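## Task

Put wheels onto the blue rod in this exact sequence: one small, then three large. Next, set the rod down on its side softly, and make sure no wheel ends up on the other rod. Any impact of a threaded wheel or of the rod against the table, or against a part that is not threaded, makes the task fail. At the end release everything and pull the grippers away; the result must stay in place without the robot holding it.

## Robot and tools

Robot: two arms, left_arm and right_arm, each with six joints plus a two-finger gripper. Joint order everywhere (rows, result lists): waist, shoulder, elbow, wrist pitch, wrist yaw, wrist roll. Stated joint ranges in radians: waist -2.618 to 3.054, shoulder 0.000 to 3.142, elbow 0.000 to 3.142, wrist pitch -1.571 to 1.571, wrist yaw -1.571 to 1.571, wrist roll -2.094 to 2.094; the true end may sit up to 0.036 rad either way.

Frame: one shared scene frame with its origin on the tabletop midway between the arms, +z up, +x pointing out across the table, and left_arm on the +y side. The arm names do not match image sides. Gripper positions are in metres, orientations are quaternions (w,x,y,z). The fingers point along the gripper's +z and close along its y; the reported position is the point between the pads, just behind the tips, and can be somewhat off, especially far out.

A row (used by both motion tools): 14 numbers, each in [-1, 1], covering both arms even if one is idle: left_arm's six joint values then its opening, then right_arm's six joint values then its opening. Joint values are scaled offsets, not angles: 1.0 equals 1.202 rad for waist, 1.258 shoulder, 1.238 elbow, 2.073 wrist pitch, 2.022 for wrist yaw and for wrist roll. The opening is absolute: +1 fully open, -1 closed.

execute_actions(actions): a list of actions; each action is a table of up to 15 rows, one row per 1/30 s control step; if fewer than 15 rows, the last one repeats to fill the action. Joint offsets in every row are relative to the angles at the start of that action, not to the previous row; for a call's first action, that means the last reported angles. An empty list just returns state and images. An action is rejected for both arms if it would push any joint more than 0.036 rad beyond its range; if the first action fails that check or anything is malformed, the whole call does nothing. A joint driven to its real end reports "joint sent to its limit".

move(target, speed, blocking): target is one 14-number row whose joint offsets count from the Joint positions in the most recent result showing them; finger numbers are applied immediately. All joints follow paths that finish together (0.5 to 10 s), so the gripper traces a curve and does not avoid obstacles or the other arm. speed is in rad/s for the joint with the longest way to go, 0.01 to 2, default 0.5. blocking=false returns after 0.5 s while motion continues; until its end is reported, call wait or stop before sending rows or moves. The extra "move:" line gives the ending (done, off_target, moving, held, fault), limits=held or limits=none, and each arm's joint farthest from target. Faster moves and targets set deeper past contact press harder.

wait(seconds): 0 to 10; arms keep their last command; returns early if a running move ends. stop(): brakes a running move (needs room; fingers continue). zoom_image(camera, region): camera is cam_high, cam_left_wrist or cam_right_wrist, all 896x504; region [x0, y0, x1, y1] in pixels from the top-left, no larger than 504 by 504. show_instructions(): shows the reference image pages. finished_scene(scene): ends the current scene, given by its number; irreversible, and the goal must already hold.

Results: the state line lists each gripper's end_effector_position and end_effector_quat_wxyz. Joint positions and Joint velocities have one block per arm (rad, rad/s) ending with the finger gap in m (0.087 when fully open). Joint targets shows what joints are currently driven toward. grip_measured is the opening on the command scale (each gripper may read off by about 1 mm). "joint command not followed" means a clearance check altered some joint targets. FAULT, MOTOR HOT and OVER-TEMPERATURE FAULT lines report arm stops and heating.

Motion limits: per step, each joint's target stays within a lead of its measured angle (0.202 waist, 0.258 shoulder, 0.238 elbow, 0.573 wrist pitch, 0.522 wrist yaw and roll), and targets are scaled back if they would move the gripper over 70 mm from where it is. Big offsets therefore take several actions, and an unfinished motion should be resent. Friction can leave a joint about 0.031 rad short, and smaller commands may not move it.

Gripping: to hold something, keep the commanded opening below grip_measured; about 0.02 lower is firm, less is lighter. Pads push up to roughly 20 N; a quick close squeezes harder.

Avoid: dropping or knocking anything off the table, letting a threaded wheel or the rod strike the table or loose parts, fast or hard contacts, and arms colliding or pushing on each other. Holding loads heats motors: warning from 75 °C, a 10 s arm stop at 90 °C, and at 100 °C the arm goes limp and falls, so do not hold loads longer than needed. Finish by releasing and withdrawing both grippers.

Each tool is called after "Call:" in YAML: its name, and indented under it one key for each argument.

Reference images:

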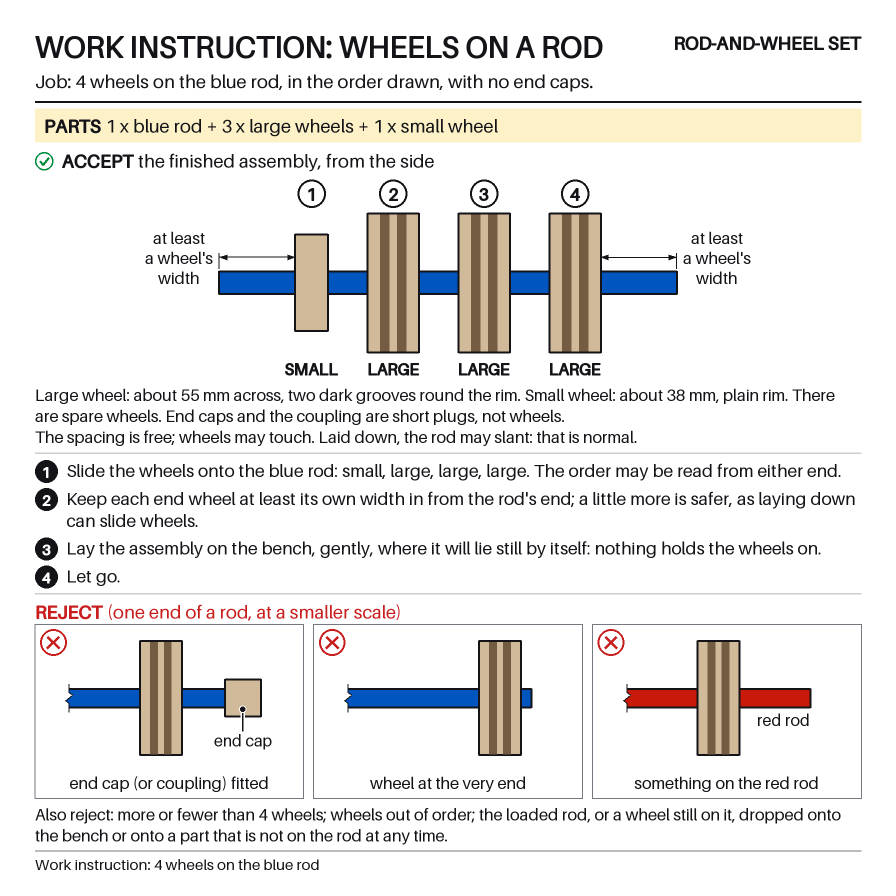

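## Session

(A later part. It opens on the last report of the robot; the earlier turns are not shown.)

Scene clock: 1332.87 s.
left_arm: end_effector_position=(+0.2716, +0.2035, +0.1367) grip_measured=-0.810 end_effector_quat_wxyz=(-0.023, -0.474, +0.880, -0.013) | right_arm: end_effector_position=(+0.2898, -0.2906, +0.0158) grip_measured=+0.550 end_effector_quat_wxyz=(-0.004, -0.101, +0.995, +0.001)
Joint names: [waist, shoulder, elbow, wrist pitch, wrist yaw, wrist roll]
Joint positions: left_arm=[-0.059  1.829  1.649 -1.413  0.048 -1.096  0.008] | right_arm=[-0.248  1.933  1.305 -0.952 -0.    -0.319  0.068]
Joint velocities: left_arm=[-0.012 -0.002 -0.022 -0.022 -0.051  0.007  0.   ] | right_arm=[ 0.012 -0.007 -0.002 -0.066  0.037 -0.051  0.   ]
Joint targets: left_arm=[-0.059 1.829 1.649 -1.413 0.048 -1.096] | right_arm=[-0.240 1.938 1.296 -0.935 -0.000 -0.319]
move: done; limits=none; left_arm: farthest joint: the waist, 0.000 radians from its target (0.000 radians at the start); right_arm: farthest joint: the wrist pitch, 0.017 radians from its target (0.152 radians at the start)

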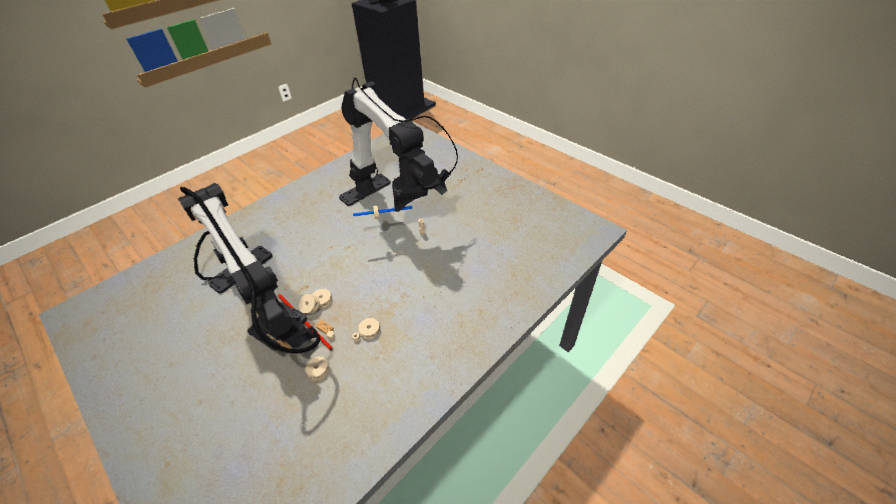

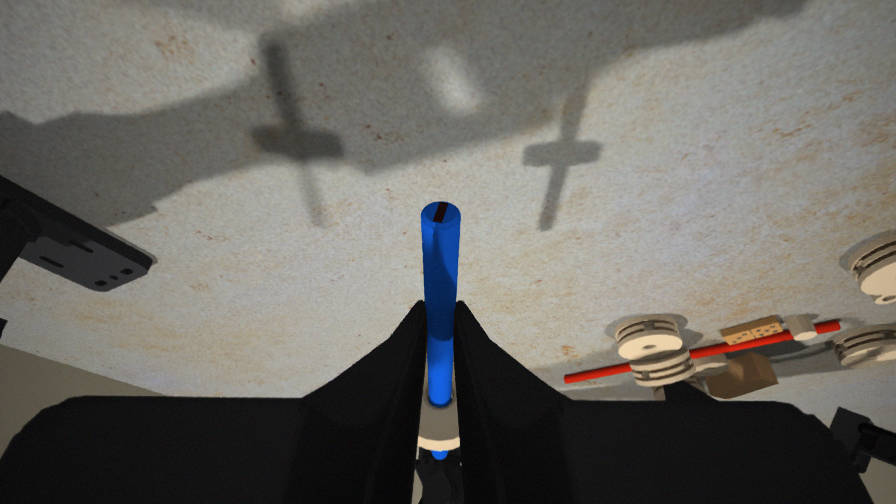

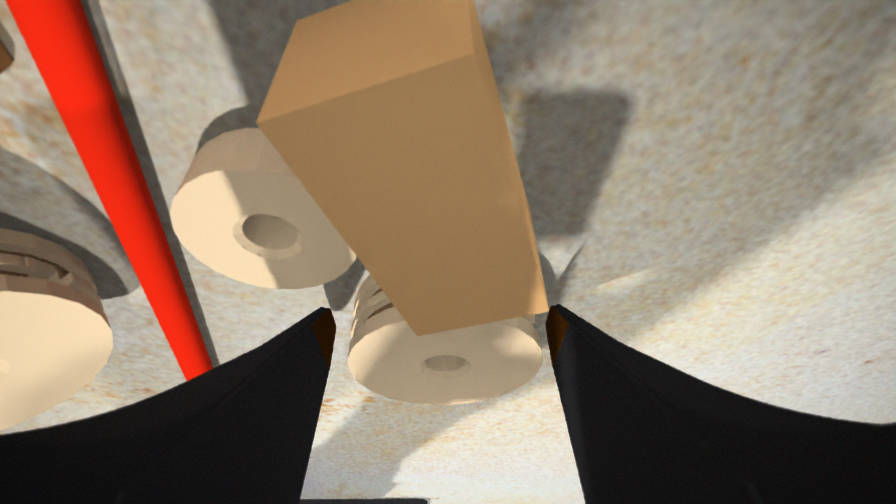

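Call:
execute_actions:
  actions:
    - [[0,0,0,0,0,0,-0.84,0,-0.018,-0.008,0.008,0,0,0.52],[0,0,0,0,0,0,-0.84,0,-0.021,-0.010,0.008,0,0,0.5],[0,0,0,0,0,0,-0.84,0,-0.024,-0.012,0.008,0,0,0.48],[0,0,0,0,0,0,-0.84,0,-0.027,-0.0145,0.008,0,0,0.46],[0,0,0,0,0,0,-0.84,0,-0.03,-0.017,0.008,0,0,0.44],[0,0,0,0,0,0,-0.84,0,-0.033,-0.02,0.008,0,0,0.42],[0,0,0,0,0,0,-0.84,0,-0.037,-0.0235,0.008,0,0,0.4]]

Scene clock: 1350.83 s.
left_arm: end_effector_position=(+0.2716, +0.2035, +0.1367) grip_measured=-0.810 end_effector_quat_wxyz=(-0.023, -0.474, +0.880, -0.013) | right_arm: end_effector_position=(+0.2874, -0.2903, +0.0196) grip_measured=+0.400 end_effector_quat_wxyz=(+0.001, -0.101, +0.995, -0.000)
Joint names: [waist, shoulder, elbow, wrist pitch, wrist yaw, wrist roll]
Joint positions: left_arm=[-0.059  1.829  1.649 -1.413  0.048 -1.096  0.008] | right_arm=[-0.248  1.908  1.289 -0.95  -0.    -0.319  0.061]
Joint velocities: left_arm=[ 0.007  0.007 -0.007 -0.037  0.037 -0.037  0.   ] | right_arm=[ 0.012 -0.012  0.002 -0.022  0.066 -0.037 -0.   ]
Joint targets: left_arm=[-0.059 1.829 1.649 -1.413 0.048 -1.096] | right_arm=[-0.248 1.886 1.275 -0.935 -0.000 -0.319]

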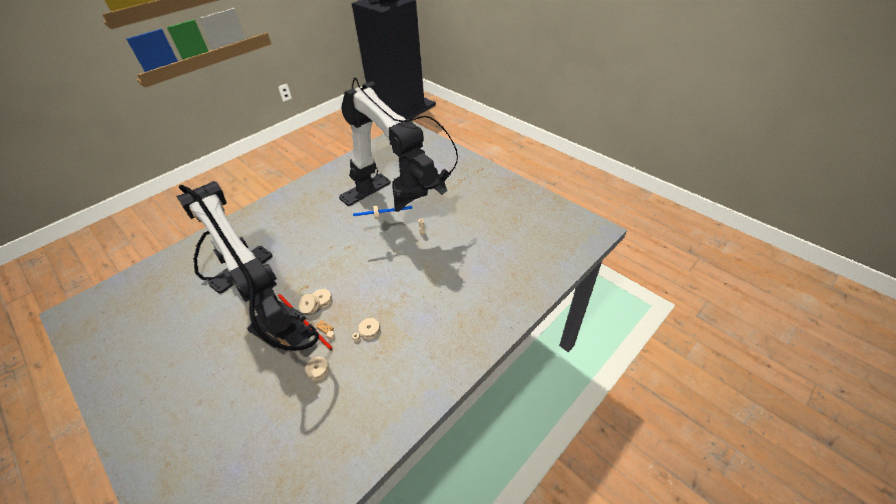

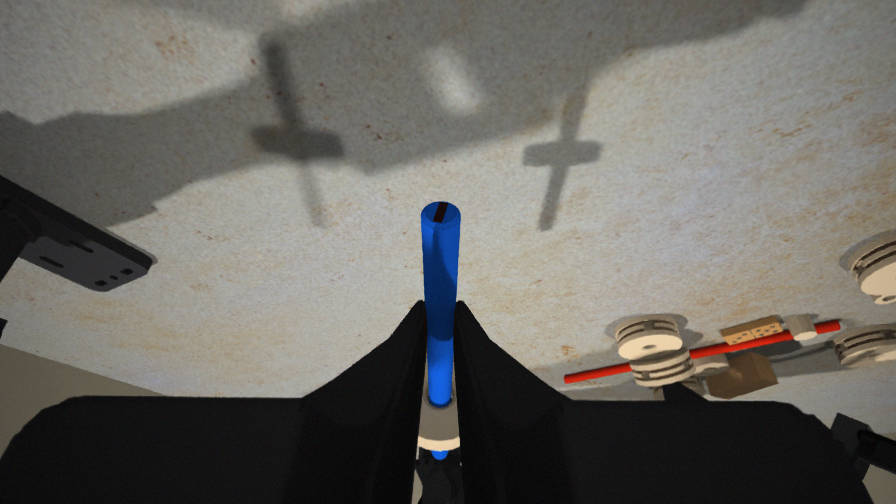

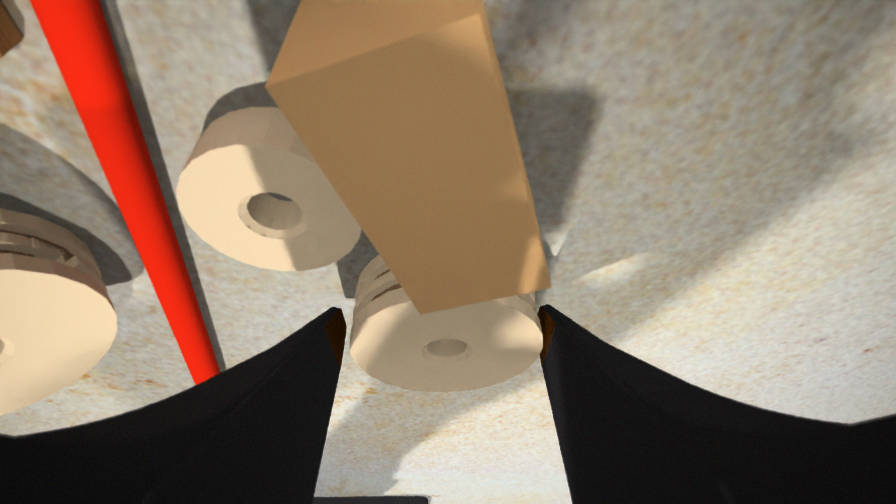

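Call:
execute_actions:
  actions:
    - [[0,0,0,0,0,0,-0.84,0,-0.01,0,0,0,0,0.38],[0,0,0,0,0,0,-0.84,0,-0.01,0,0,0,0,0.36],[0,0,0,0,0,0,-0.84,0,-0.01,0,0,0,0,0.34],[0,0,0,0,0,0,-0.84,0,-0.01,0,0,0,0,0.32],[0,0,0,0,0,0,-0.84,0,-0.01,0,0,0,0,0.30],[0,0,0,0,0,0,-0.84,0,-0.01,0,0,0,0,0.285],[0,0,0,0,0,0,-0.84,0,-0.01,0,0,0,0,0.27],[0,0,0,0,0,0,-0.84,0,-0.01,0,0,0,0,0.26],[0,0,0,0,0,0,-0.84,0,-0.01,0,0,0,0,0.25],[0,0,0,0,0,0,-0.84,0,-0.01,0,0,0,0,0.24],[0,0,0,0,0,0,-0.84,0,-0.01,0,0,0,0,0.23]]

Scene clock: 1357.40 s.
left_arm: end_effector_position=(+0.2716, +0.2035, +0.1367) grip_measured=-0.810 end_effector_quat_wxyz=(-0.023, -0.474, +0.880, -0.013) | right_arm: end_effector_position=(+0.2874, -0.2903, +0.0196) grip_measured=+0.292 end_effector_quat_wxyz=(+0.001, -0.101, +0.995, -0.000)
Joint names: [waist, shoulder, elbow, wrist pitch, wrist yaw, wrist roll]
Joint positions: left_arm=[-0.059  1.829  1.649 -1.413  0.048 -1.096  0.008] | right_arm=[-0.248  1.908  1.289 -0.95  -0.    -0.319  0.057]
Joint velocities: left_arm=[-0.002 -0.007  0.002 -0.007  0.007 -0.066  0.001] | right_arm=[-0.012 -0.017 -0.002  0.066  0.007 -0.007  0.001]
Joint targets: left_arm=[-0.059 1.829 1.649 -1.413 0.048 -1.096] | right_arm=[-0.248 1.896 1.289 -0.950 -0.000 -0.319]

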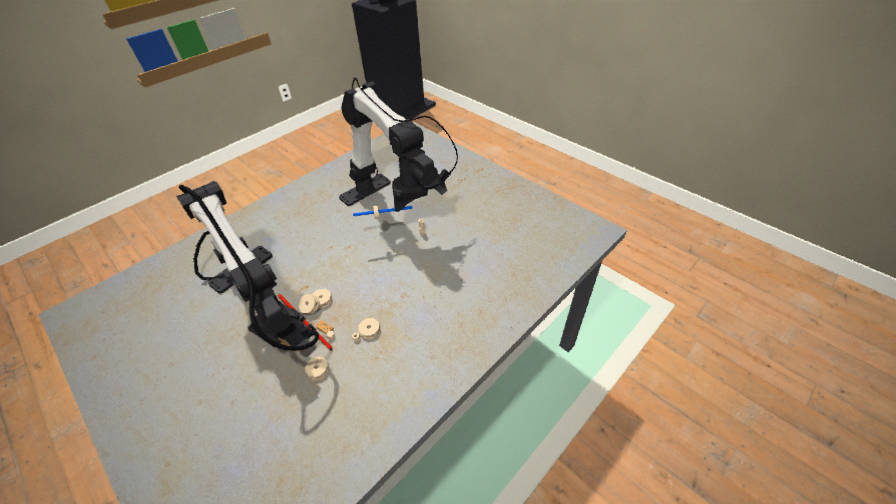

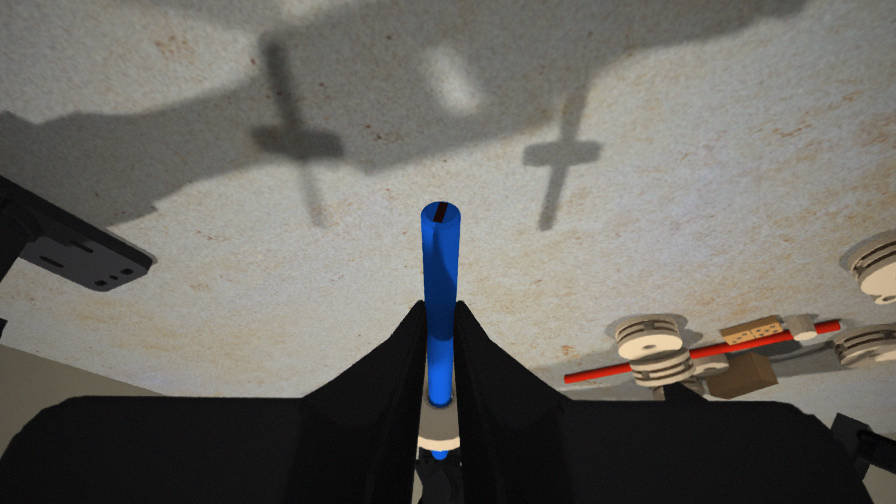

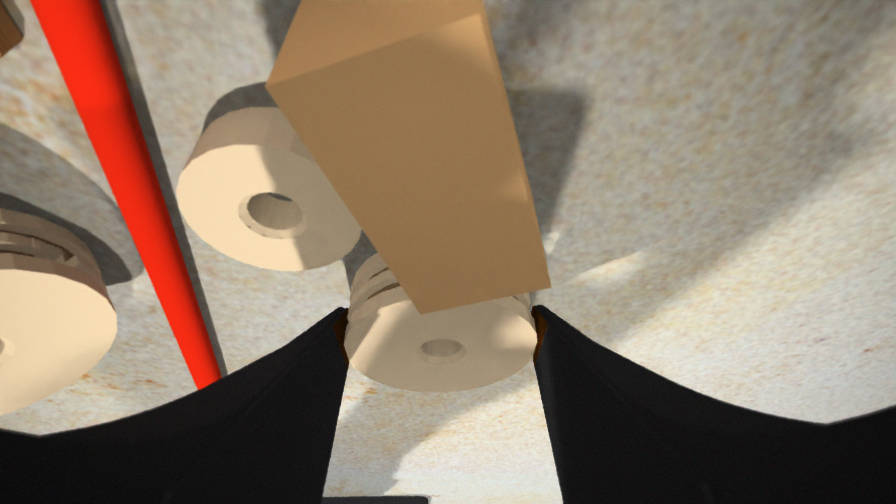

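Call:
execute_actions:
  actions: []

Scene clock: 1389.97 s.
left_arm: end_effector_position=(+0.2716, +0.2035, +0.1367) grip_measured=-0.810 end_effector_quat_wxyz=(-0.023, -0.474, +0.880, -0.013) | right_arm: end_effector_position=(+0.2874, -0.2903, +0.0196) grip_measured=+0.292 end_effector_quat_wxyz=(+0.001, -0.101, +0.995, -0.000)
Joint names: [waist, shoulder, elbow, wrist pitch, wrist yaw, wrist roll]
Joint positions: left_arm=[-0.059  1.829  1.649 -1.413  0.048 -1.096  0.008] | right_arm=[-0.248  1.908  1.289 -0.95  -0.    -0.319  0.057]
Joint velocities: left_arm=[ 0.007 -0.002 -0.007 -0.066  0.066 -0.037  0.001] | right_arm=[-0.002 -0.007 -0.017 -0.007 -0.066 -0.022  0.   ]
Joint targets: left_arm=[-0.059 1.829 1.649 -1.413 0.048 -1.096] | right_arm=[-0.248 1.896 1.289 -0.950 -0.000 -0.319]

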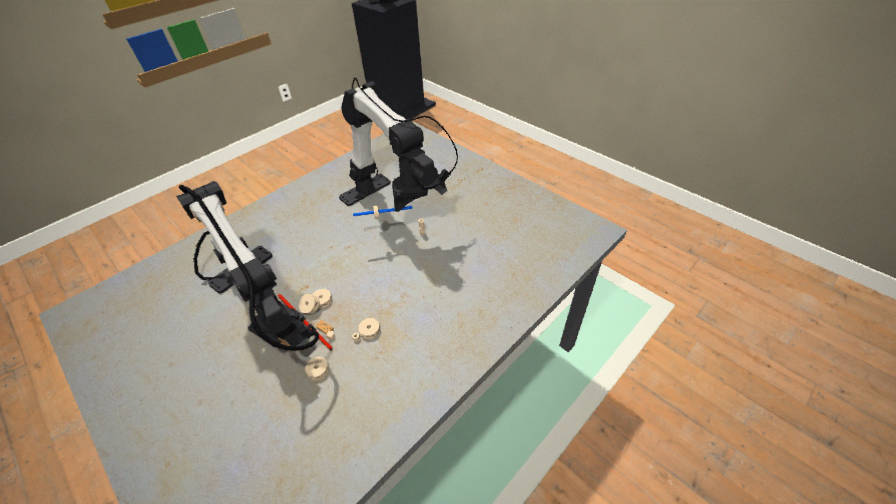

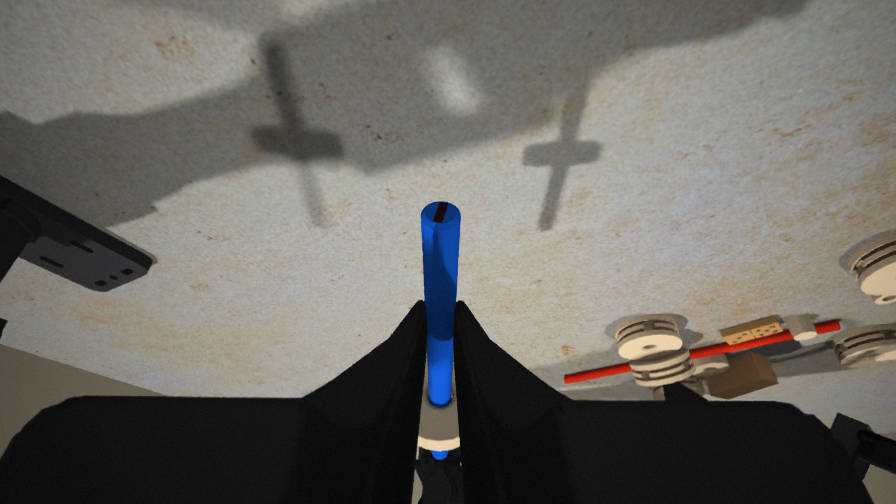

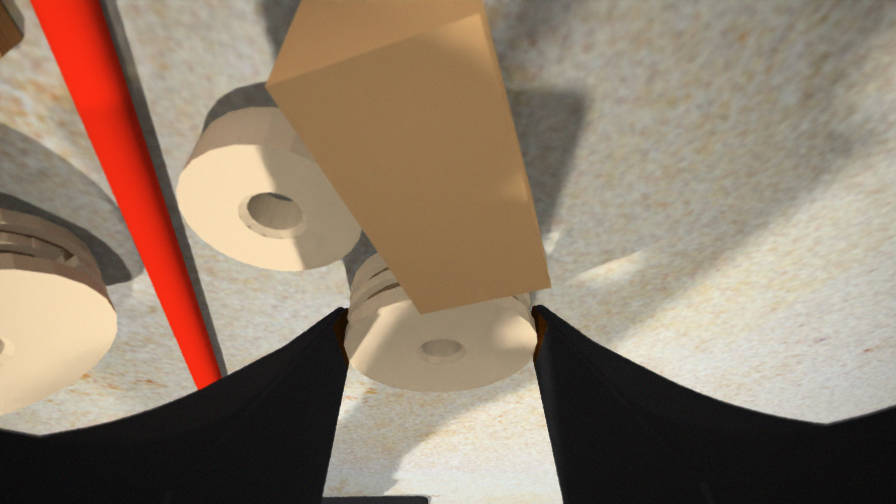

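Call:
move:
  target: [0,0,0,0,0,0,-0.84, 0,-0.084,0.1394,-0.1216,0,0,0.25]
  speed: 0.4

Scene clock: 1406.43 s.
left_arm: end_effector_position=(+0.2716, +0.2035, +0.1367) grip_measured=-0.810 end_effector_quat_wxyz=(-0.023, -0.474, +0.880, -0.013) | right_arm: end_effector_position=(+0.2826, -0.2897, +0.0854) grip_measured=+0.292 end_effector_quat_wxyz=(+0.004, -0.101, +0.995, -0.001)
Joint names: [waist, shoulder, elbow, wrist pitch, wrist yaw, wrist roll]
Joint positions: left_arm=[-0.059  1.829  1.649 -1.413  0.048 -1.096  0.008] | right_arm=[-0.248  1.82   1.445 -1.186 -0.    -0.319  0.057]
Joint velocities: left_arm=[-0.007 -0.017  0.007  0.037  0.037 -0.007 -0.001] | right_arm=[-0.032 -0.022  0.002 -0.037  0.007 -0.066  0.001]
Joint targets: left_arm=[-0.059 1.829 1.649 -1.413 0.048 -1.096] | right_arm=[-0.248 1.803 1.462 -1.202 -0.000 -0.319]
move: done; limits=none; left_arm: farthest joint: the waist, 0.000 radians from its target (0.000 radians at the start); right_arm: farthest joint: the shoulder, 0.018 radians from its target (0.106 radians at the start)

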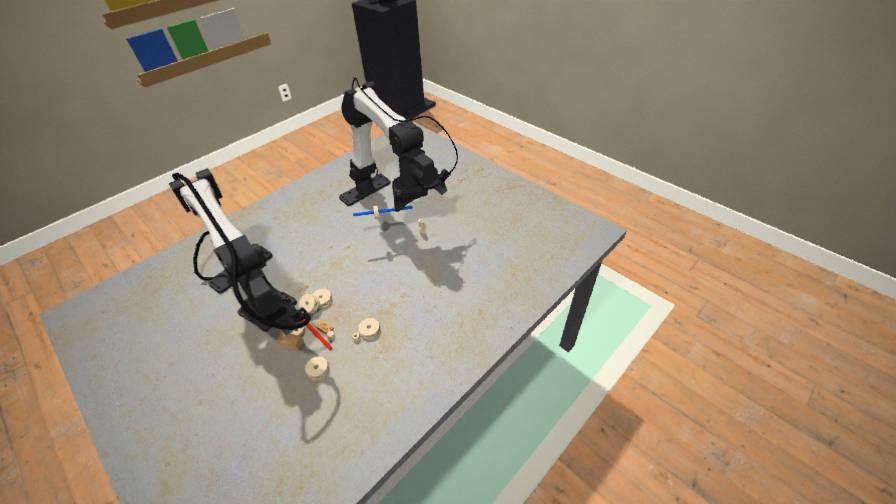

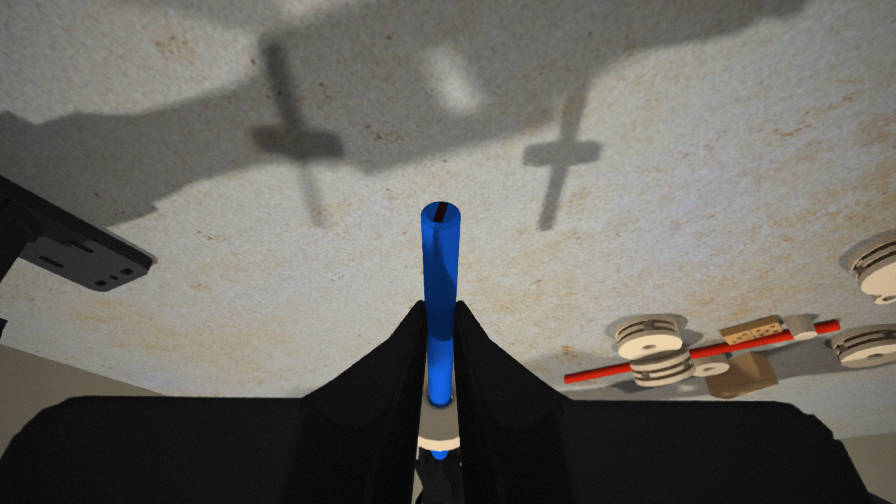

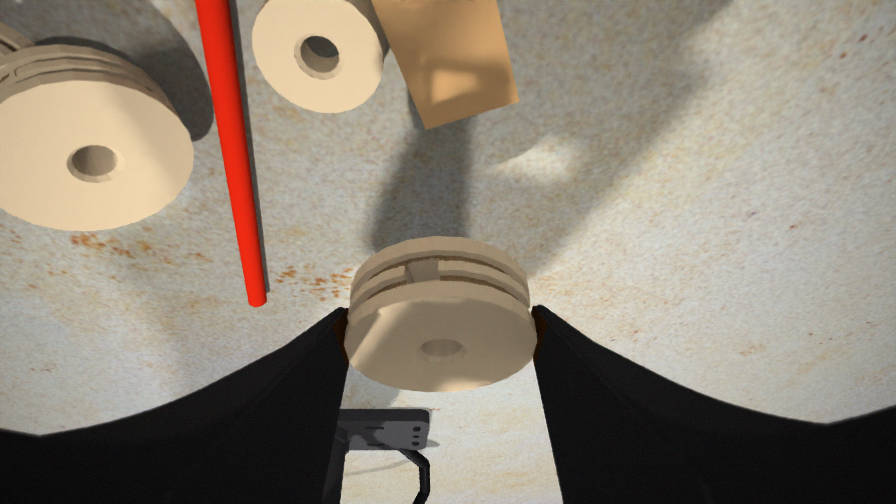

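Call:
move:
  target: [0,0,0,0,0,0,-0.84, 0.456,-0.453,-0.561,0.620,0,0.162,0.25]
  speed: 1.0

Scene clock: 1460.43 s.
left_arm: end_effector_position=(+0.2716, +0.2035, +0.1367) grip_measured=-0.810 end_effector_quat_wxyz=(-0.023, -0.474, +0.880, -0.013) | right_arm: end_effector_position=(+0.3468, -0.0799, +0.1549) grip_measured=+0.292 end_effector_quat_wxyz=(+0.524, -0.177, +0.825, +0.113)
Joint names: [waist, shoulder, elbow, wrist pitch, wrist yaw, wrist roll]
Joint positions: left_arm=[-0.059  1.829  1.649 -1.413  0.048 -1.096  0.008] | right_arm=[ 0.294  1.271  0.761  0.072 -0.     0.001  0.057]
Joint velocities: left_arm=[-0.002 -0.002 -0.007  0.022  0.007 -0.007 -0.001] | right_arm=[-0.012  0.002 -0.002  0.037  0.037 -0.022 -0.   ]
Joint targets: left_arm=[-0.059 1.829 1.649 -1.413 0.048 -1.096] | right_arm=[0.301 1.251 0.750 0.099 -0.000 0.008]
move: off_target (right_arm); limits=none; left_arm: farthest joint: the waist, 0.000 radians from its target (0.000 radians at the start); right_arm: farthest joint: the wrist pitch, 0.028 radians from its target (1.286 radians at the start)

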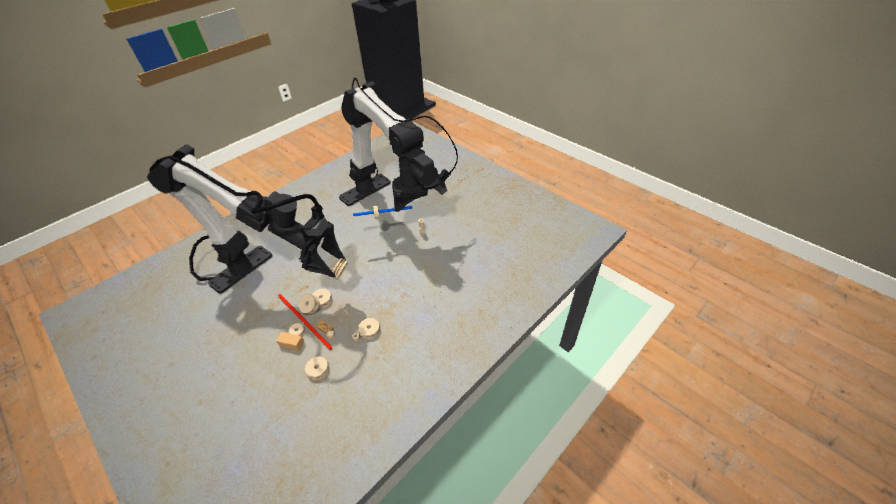

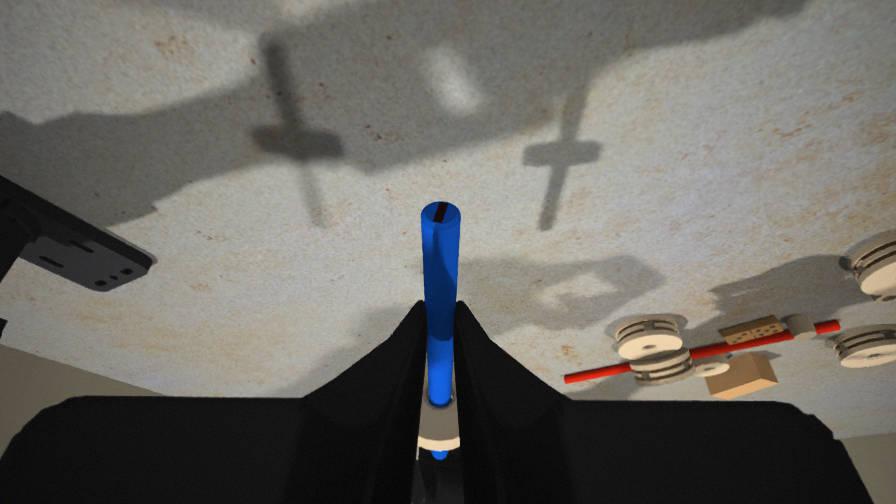

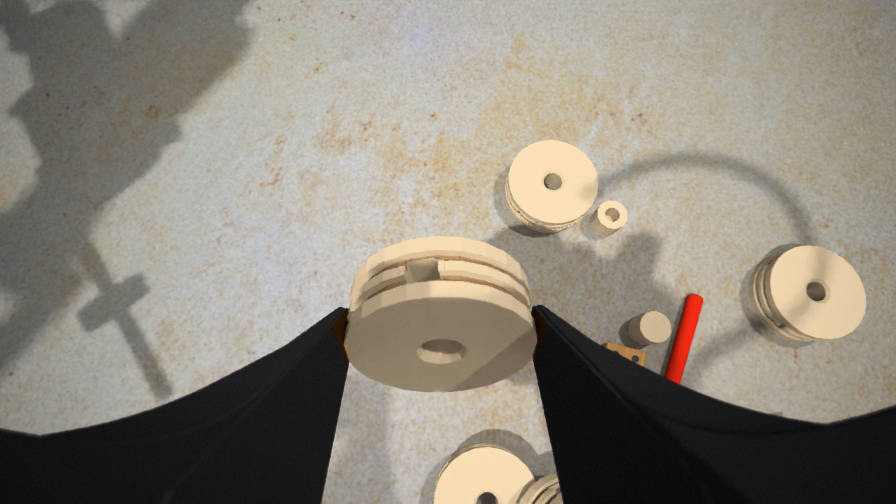

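Call:
move:
  target: [0,0,0,0,0,0,-0.84, 0.4933,-0.1642,-0.4135,0.3446,0,0,0.25]
  speed: 0.7

Call:
zoom_image:
  camera: "cam_left_wrist"
  region: [380, 390, 500, 504]

Call:
zoom_image:
  camera: "cam_high"
  region: [310, 180, 430, 250]

Scene clock: 1469.20 s.
left_arm: end_effector_position=(+0.2716, +0.2035, +0.1367) grip_measured=-0.810 end_effector_quat_wxyz=(-0.023, -0.474, +0.880, -0.013) | right_arm: end_effector_position=(+0.1761, +0.0566, +0.1482) grip_measured=+0.292 end_effector_quat_wxyz=(+0.597, -0.353, +0.641, +0.330)
Joint names: [waist, shoulder, elbow, wrist pitch, wrist yaw, wrist roll]
Joint positions: left_arm=[-0.059  1.829  1.649 -1.413  0.048 -1.096  0.008] | right_arm=[0.879 1.085 0.258 0.757 0.001 0.001 0.057]
Joint velocities: left_arm=[ 0.012 -0.022  0.002 -0.022 -0.007  0.007 -0.001] | right_arm=[ 0.012  0.017  0.002 -0.037 -0.037 -0.007  0.   ]
Joint targets: left_arm=[-0.059 1.829 1.649 -1.413 0.048 -1.096] | right_arm=[0.887 1.064 0.249 0.786 -0.000 0.001]
move: off_target (right_arm); limits=none; left_arm: farthest joint: the waist, 0.000 radians from its target (0.000 radians at the start); right_arm: farthest joint: the wrist pitch, 0.030 radians from its target (0.714 radians at the start)

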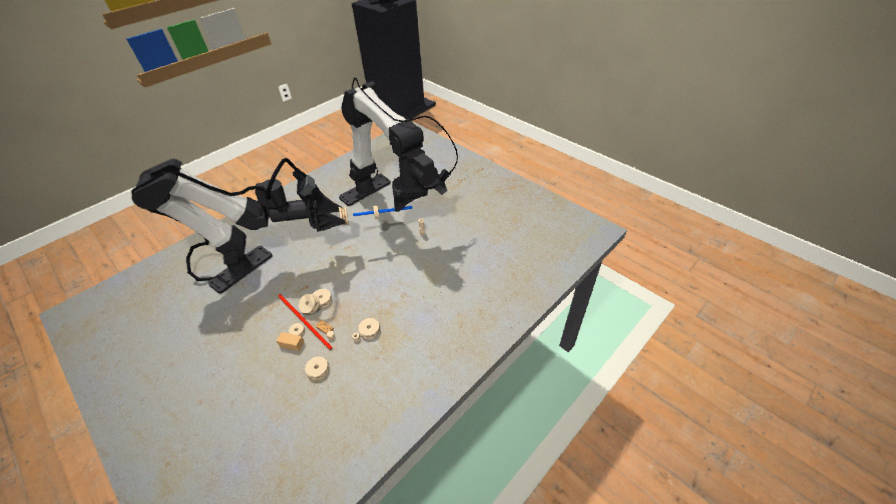

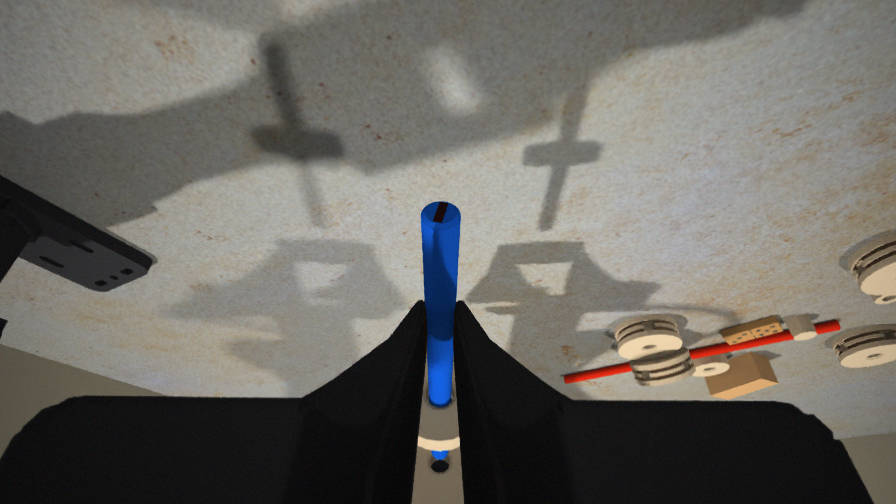

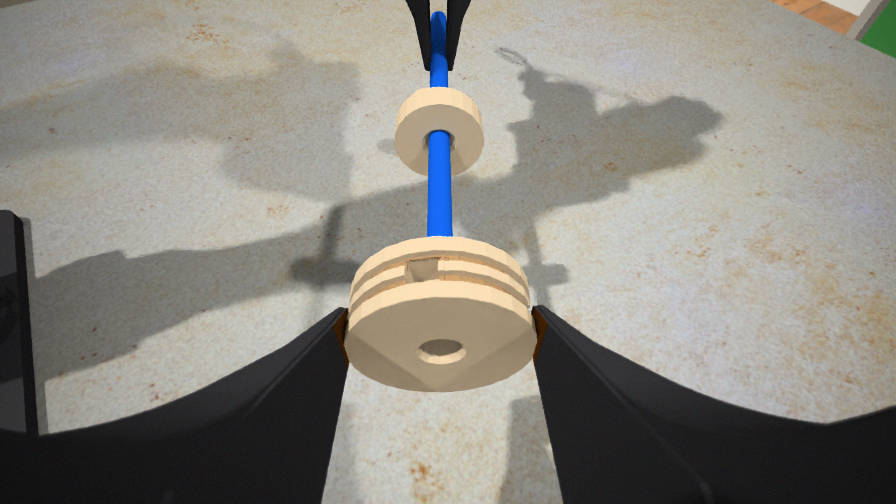

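Region (380, 390, 500, 504) of cam_left_wrist's 896x504 image, scaled by 4.200, with more detail than that image has; it fills the top 479 rows of this view, and the rest is white.

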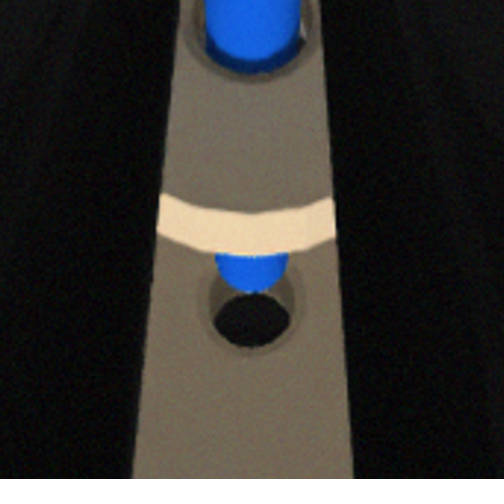

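Region (310, 180, 430, 250) of cam_high's 896x504 image, scaled by 4.200, with more detail than that image has; it fills the top 294 rows of this view, and the rest is white.

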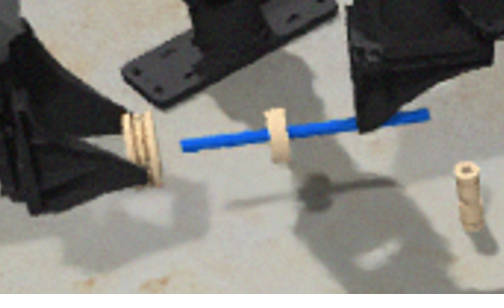

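Call:
execute_actions:
  actions:
    - [[0,0,0,0,0,0,-0.84,0,0.0177,0.0193,0.0179,0,0,0.25],[0,0,0,0,0,0,-0.84,0,0.0226,0.0209,0.0201,0,0,0.25],[0,0,0,0,0,0,-0.84,0,0.0276,0.0224,0.0223,0,0,0.25],[0,0,0,0,0,0,-0.84,0,0.0325,0.0239,0.0245,0,0,0.25],[0,0,0,0,0,0,-0.84,0,0.0375,0.0254,0.0268,0,0,0.25],[0,0,0,0,0,0,-0.84,0,0.0424,0.0270,0.0290,0,0,0.25],[0,0,0,0,0,0,-0.84,0,0.0474,0.0285,0.0312,0,0,0.25],[0,0,0,0,0,0,-0.84,0,0.0523,0.0300,0.0334,0,0,0.25],[0,0,0,0,0,0,-0.84,0,0.0573,0.0315,0.0356,0,0,0.25],[0,0,0,0,0,0,-0.84,0,0.0622,0.0331,0.0378,0,0,0.25],[0,0,0,0,0,0,-0.84,0,0.0672,0.0346,0.0400,0,0,0.25],[0,0,0,0,0,0,-0.84,0,0.0721,0.0361,0.0400,0,0,0.25]]

Call:
wait:
  seconds: 0.3

Call:
zoom_image:
  camera: "cam_left_wrist"
  region: [380, 390, 500, 504]

Call:
zoom_image:
  camera: "cam_high"
  region: [310, 180, 430, 250]

Scene clock: 1494.40 s.
left_arm: end_effector_position=(+0.2716, +0.2035, +0.1367) grip_measured=-0.810 end_effector_quat_wxyz=(-0.023, -0.474, +0.880, -0.013) | right_arm: end_effector_position=(+0.1814, +0.0651, +0.1444) grip_measured=+0.292 end_effector_quat_wxyz=(+0.595, -0.354, +0.643, +0.329)
Joint names: [waist, shoulder, elbow, wrist pitch, wrist yaw, wrist roll]
Joint positions: left_arm=[-0.059  1.829  1.649 -1.413  0.048 -1.096  0.008] | right_arm=[0.879 1.16  0.281 0.803 0.001 0.001 0.057]
Joint velocities: left_arm=[-0.007 -0.017 -0.022  0.007 -0.037 -0.051  0.   ] | right_arm=[ 0.022  0.017  0.002  0.007  0.037 -0.051  0.   ]
Joint targets: left_arm=[-0.059 1.829 1.649 -1.413 0.048 -1.096] | right_arm=[0.879 1.176 0.303 0.840 0.001 0.001]

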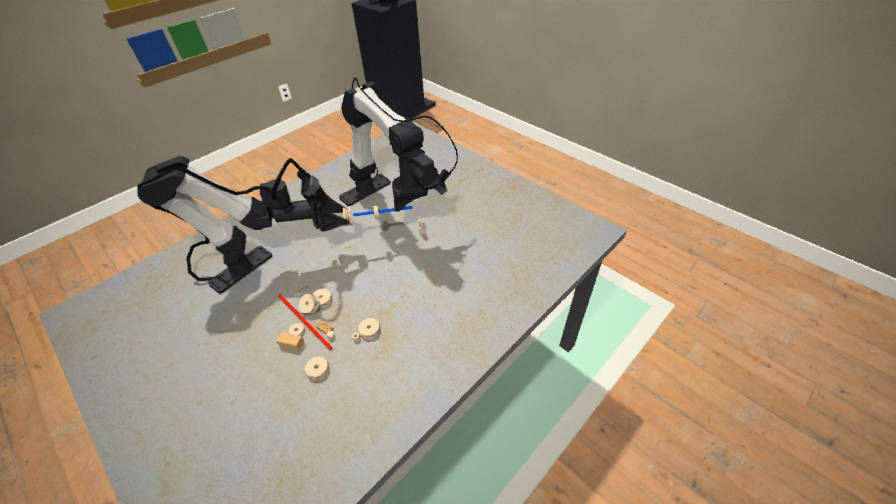

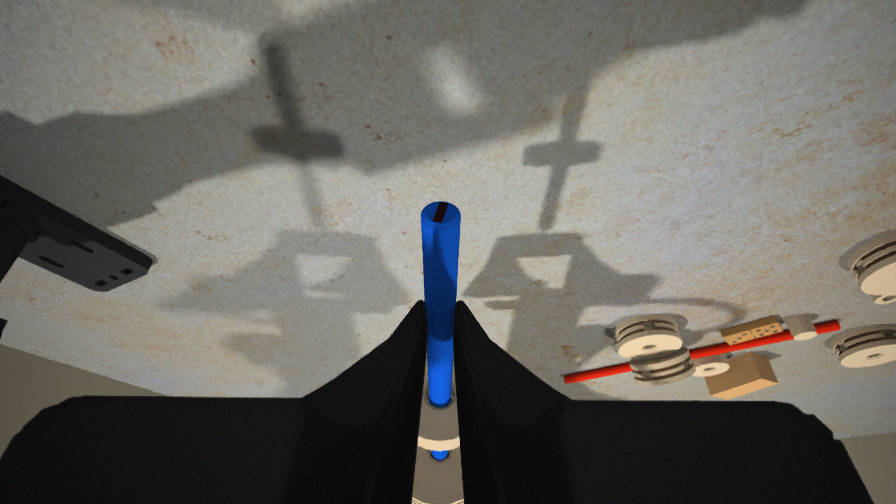

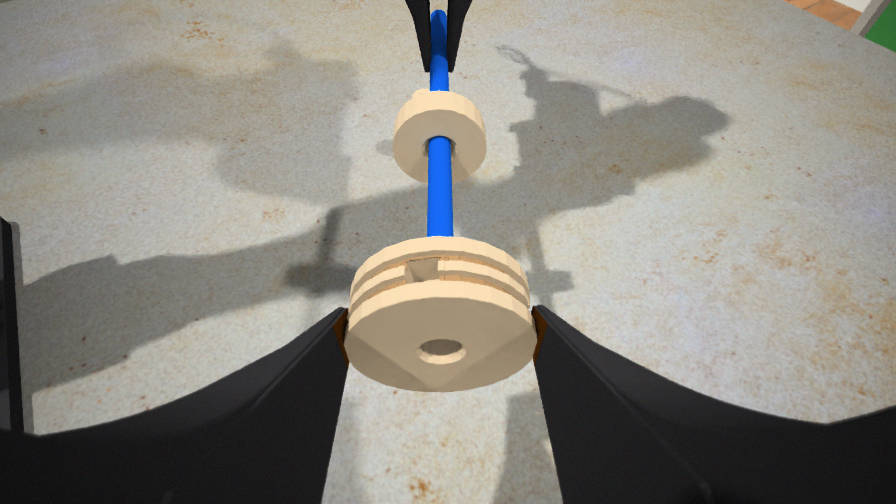

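Scene clock: 1494.70 s.
left_arm: end_effector_position=(+0.2716, +0.2035, +0.1367) grip_measured=-0.810 end_effector_quat_wxyz=(-0.023, -0.474, +0.880, -0.013) | right_arm: end_effector_position=(+0.1817, +0.0654, +0.1459) grip_measured=+0.292 end_effector_quat_wxyz=(+0.597, -0.353, +0.641, +0.330)
Joint names: [waist, shoulder, elbow, wrist pitch, wrist yaw, wrist roll]
Joint positions: left_arm=[-0.059  1.829  1.649 -1.413  0.048 -1.096  0.008] | right_arm=[0.879 1.161 0.281 0.81  0.001 0.001 0.057]
Joint velocities: left_arm=[-0.007 -0.012 -0.017 -0.022  0.007 -0.022  0.   ] | right_arm=[ 0.012  0.027  0.012 -0.095  0.037  0.022 -0.001]
Joint targets: left_arm=[-0.059 1.829 1.649 -1.413 0.048 -1.096] | right_arm=[0.879 1.176 0.303 0.839 0.001 0.001]
wait: 0.30 s; no rest

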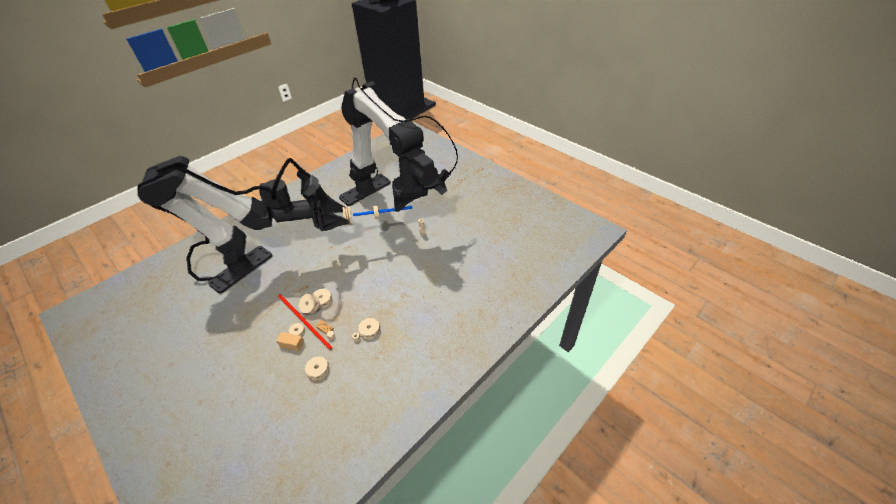

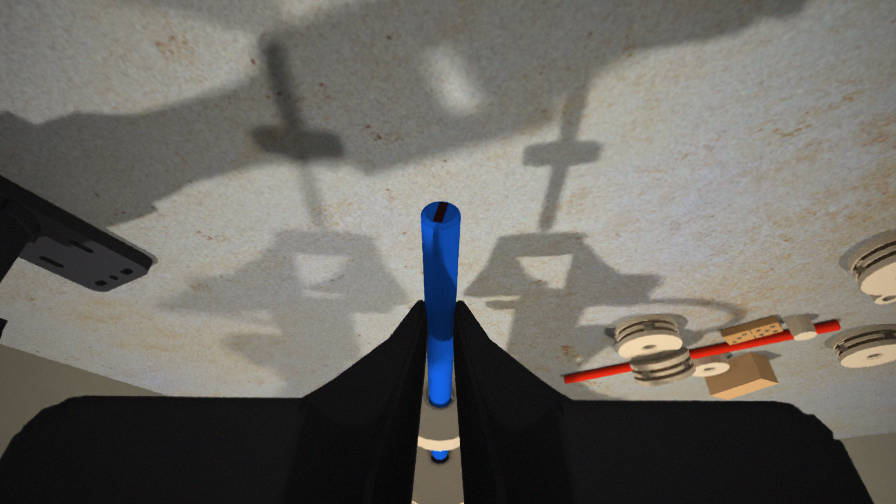

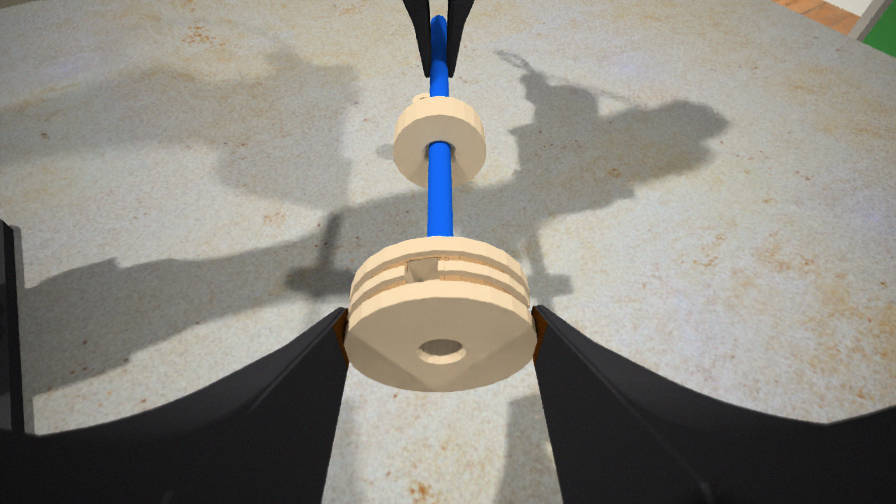

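Region (380, 390, 500, 504) of cam_left_wrist's 896x504 image, scaled by 4.200, with more detail than that image has; it fills the top 479 rows of this view, and the rest is white.

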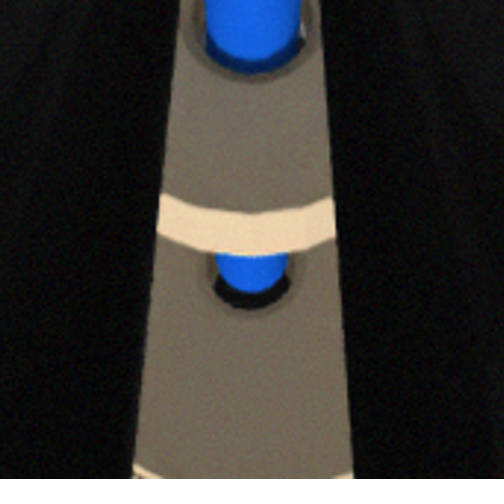

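Region (310, 180, 430, 250) of cam_high's 896x504 image, scaled by 4.200, with more detail than that image has; it fills the top 294 rows of this view, and the rest is white.

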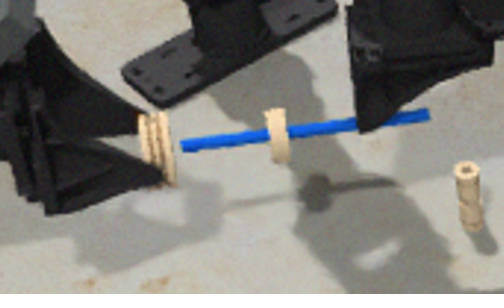

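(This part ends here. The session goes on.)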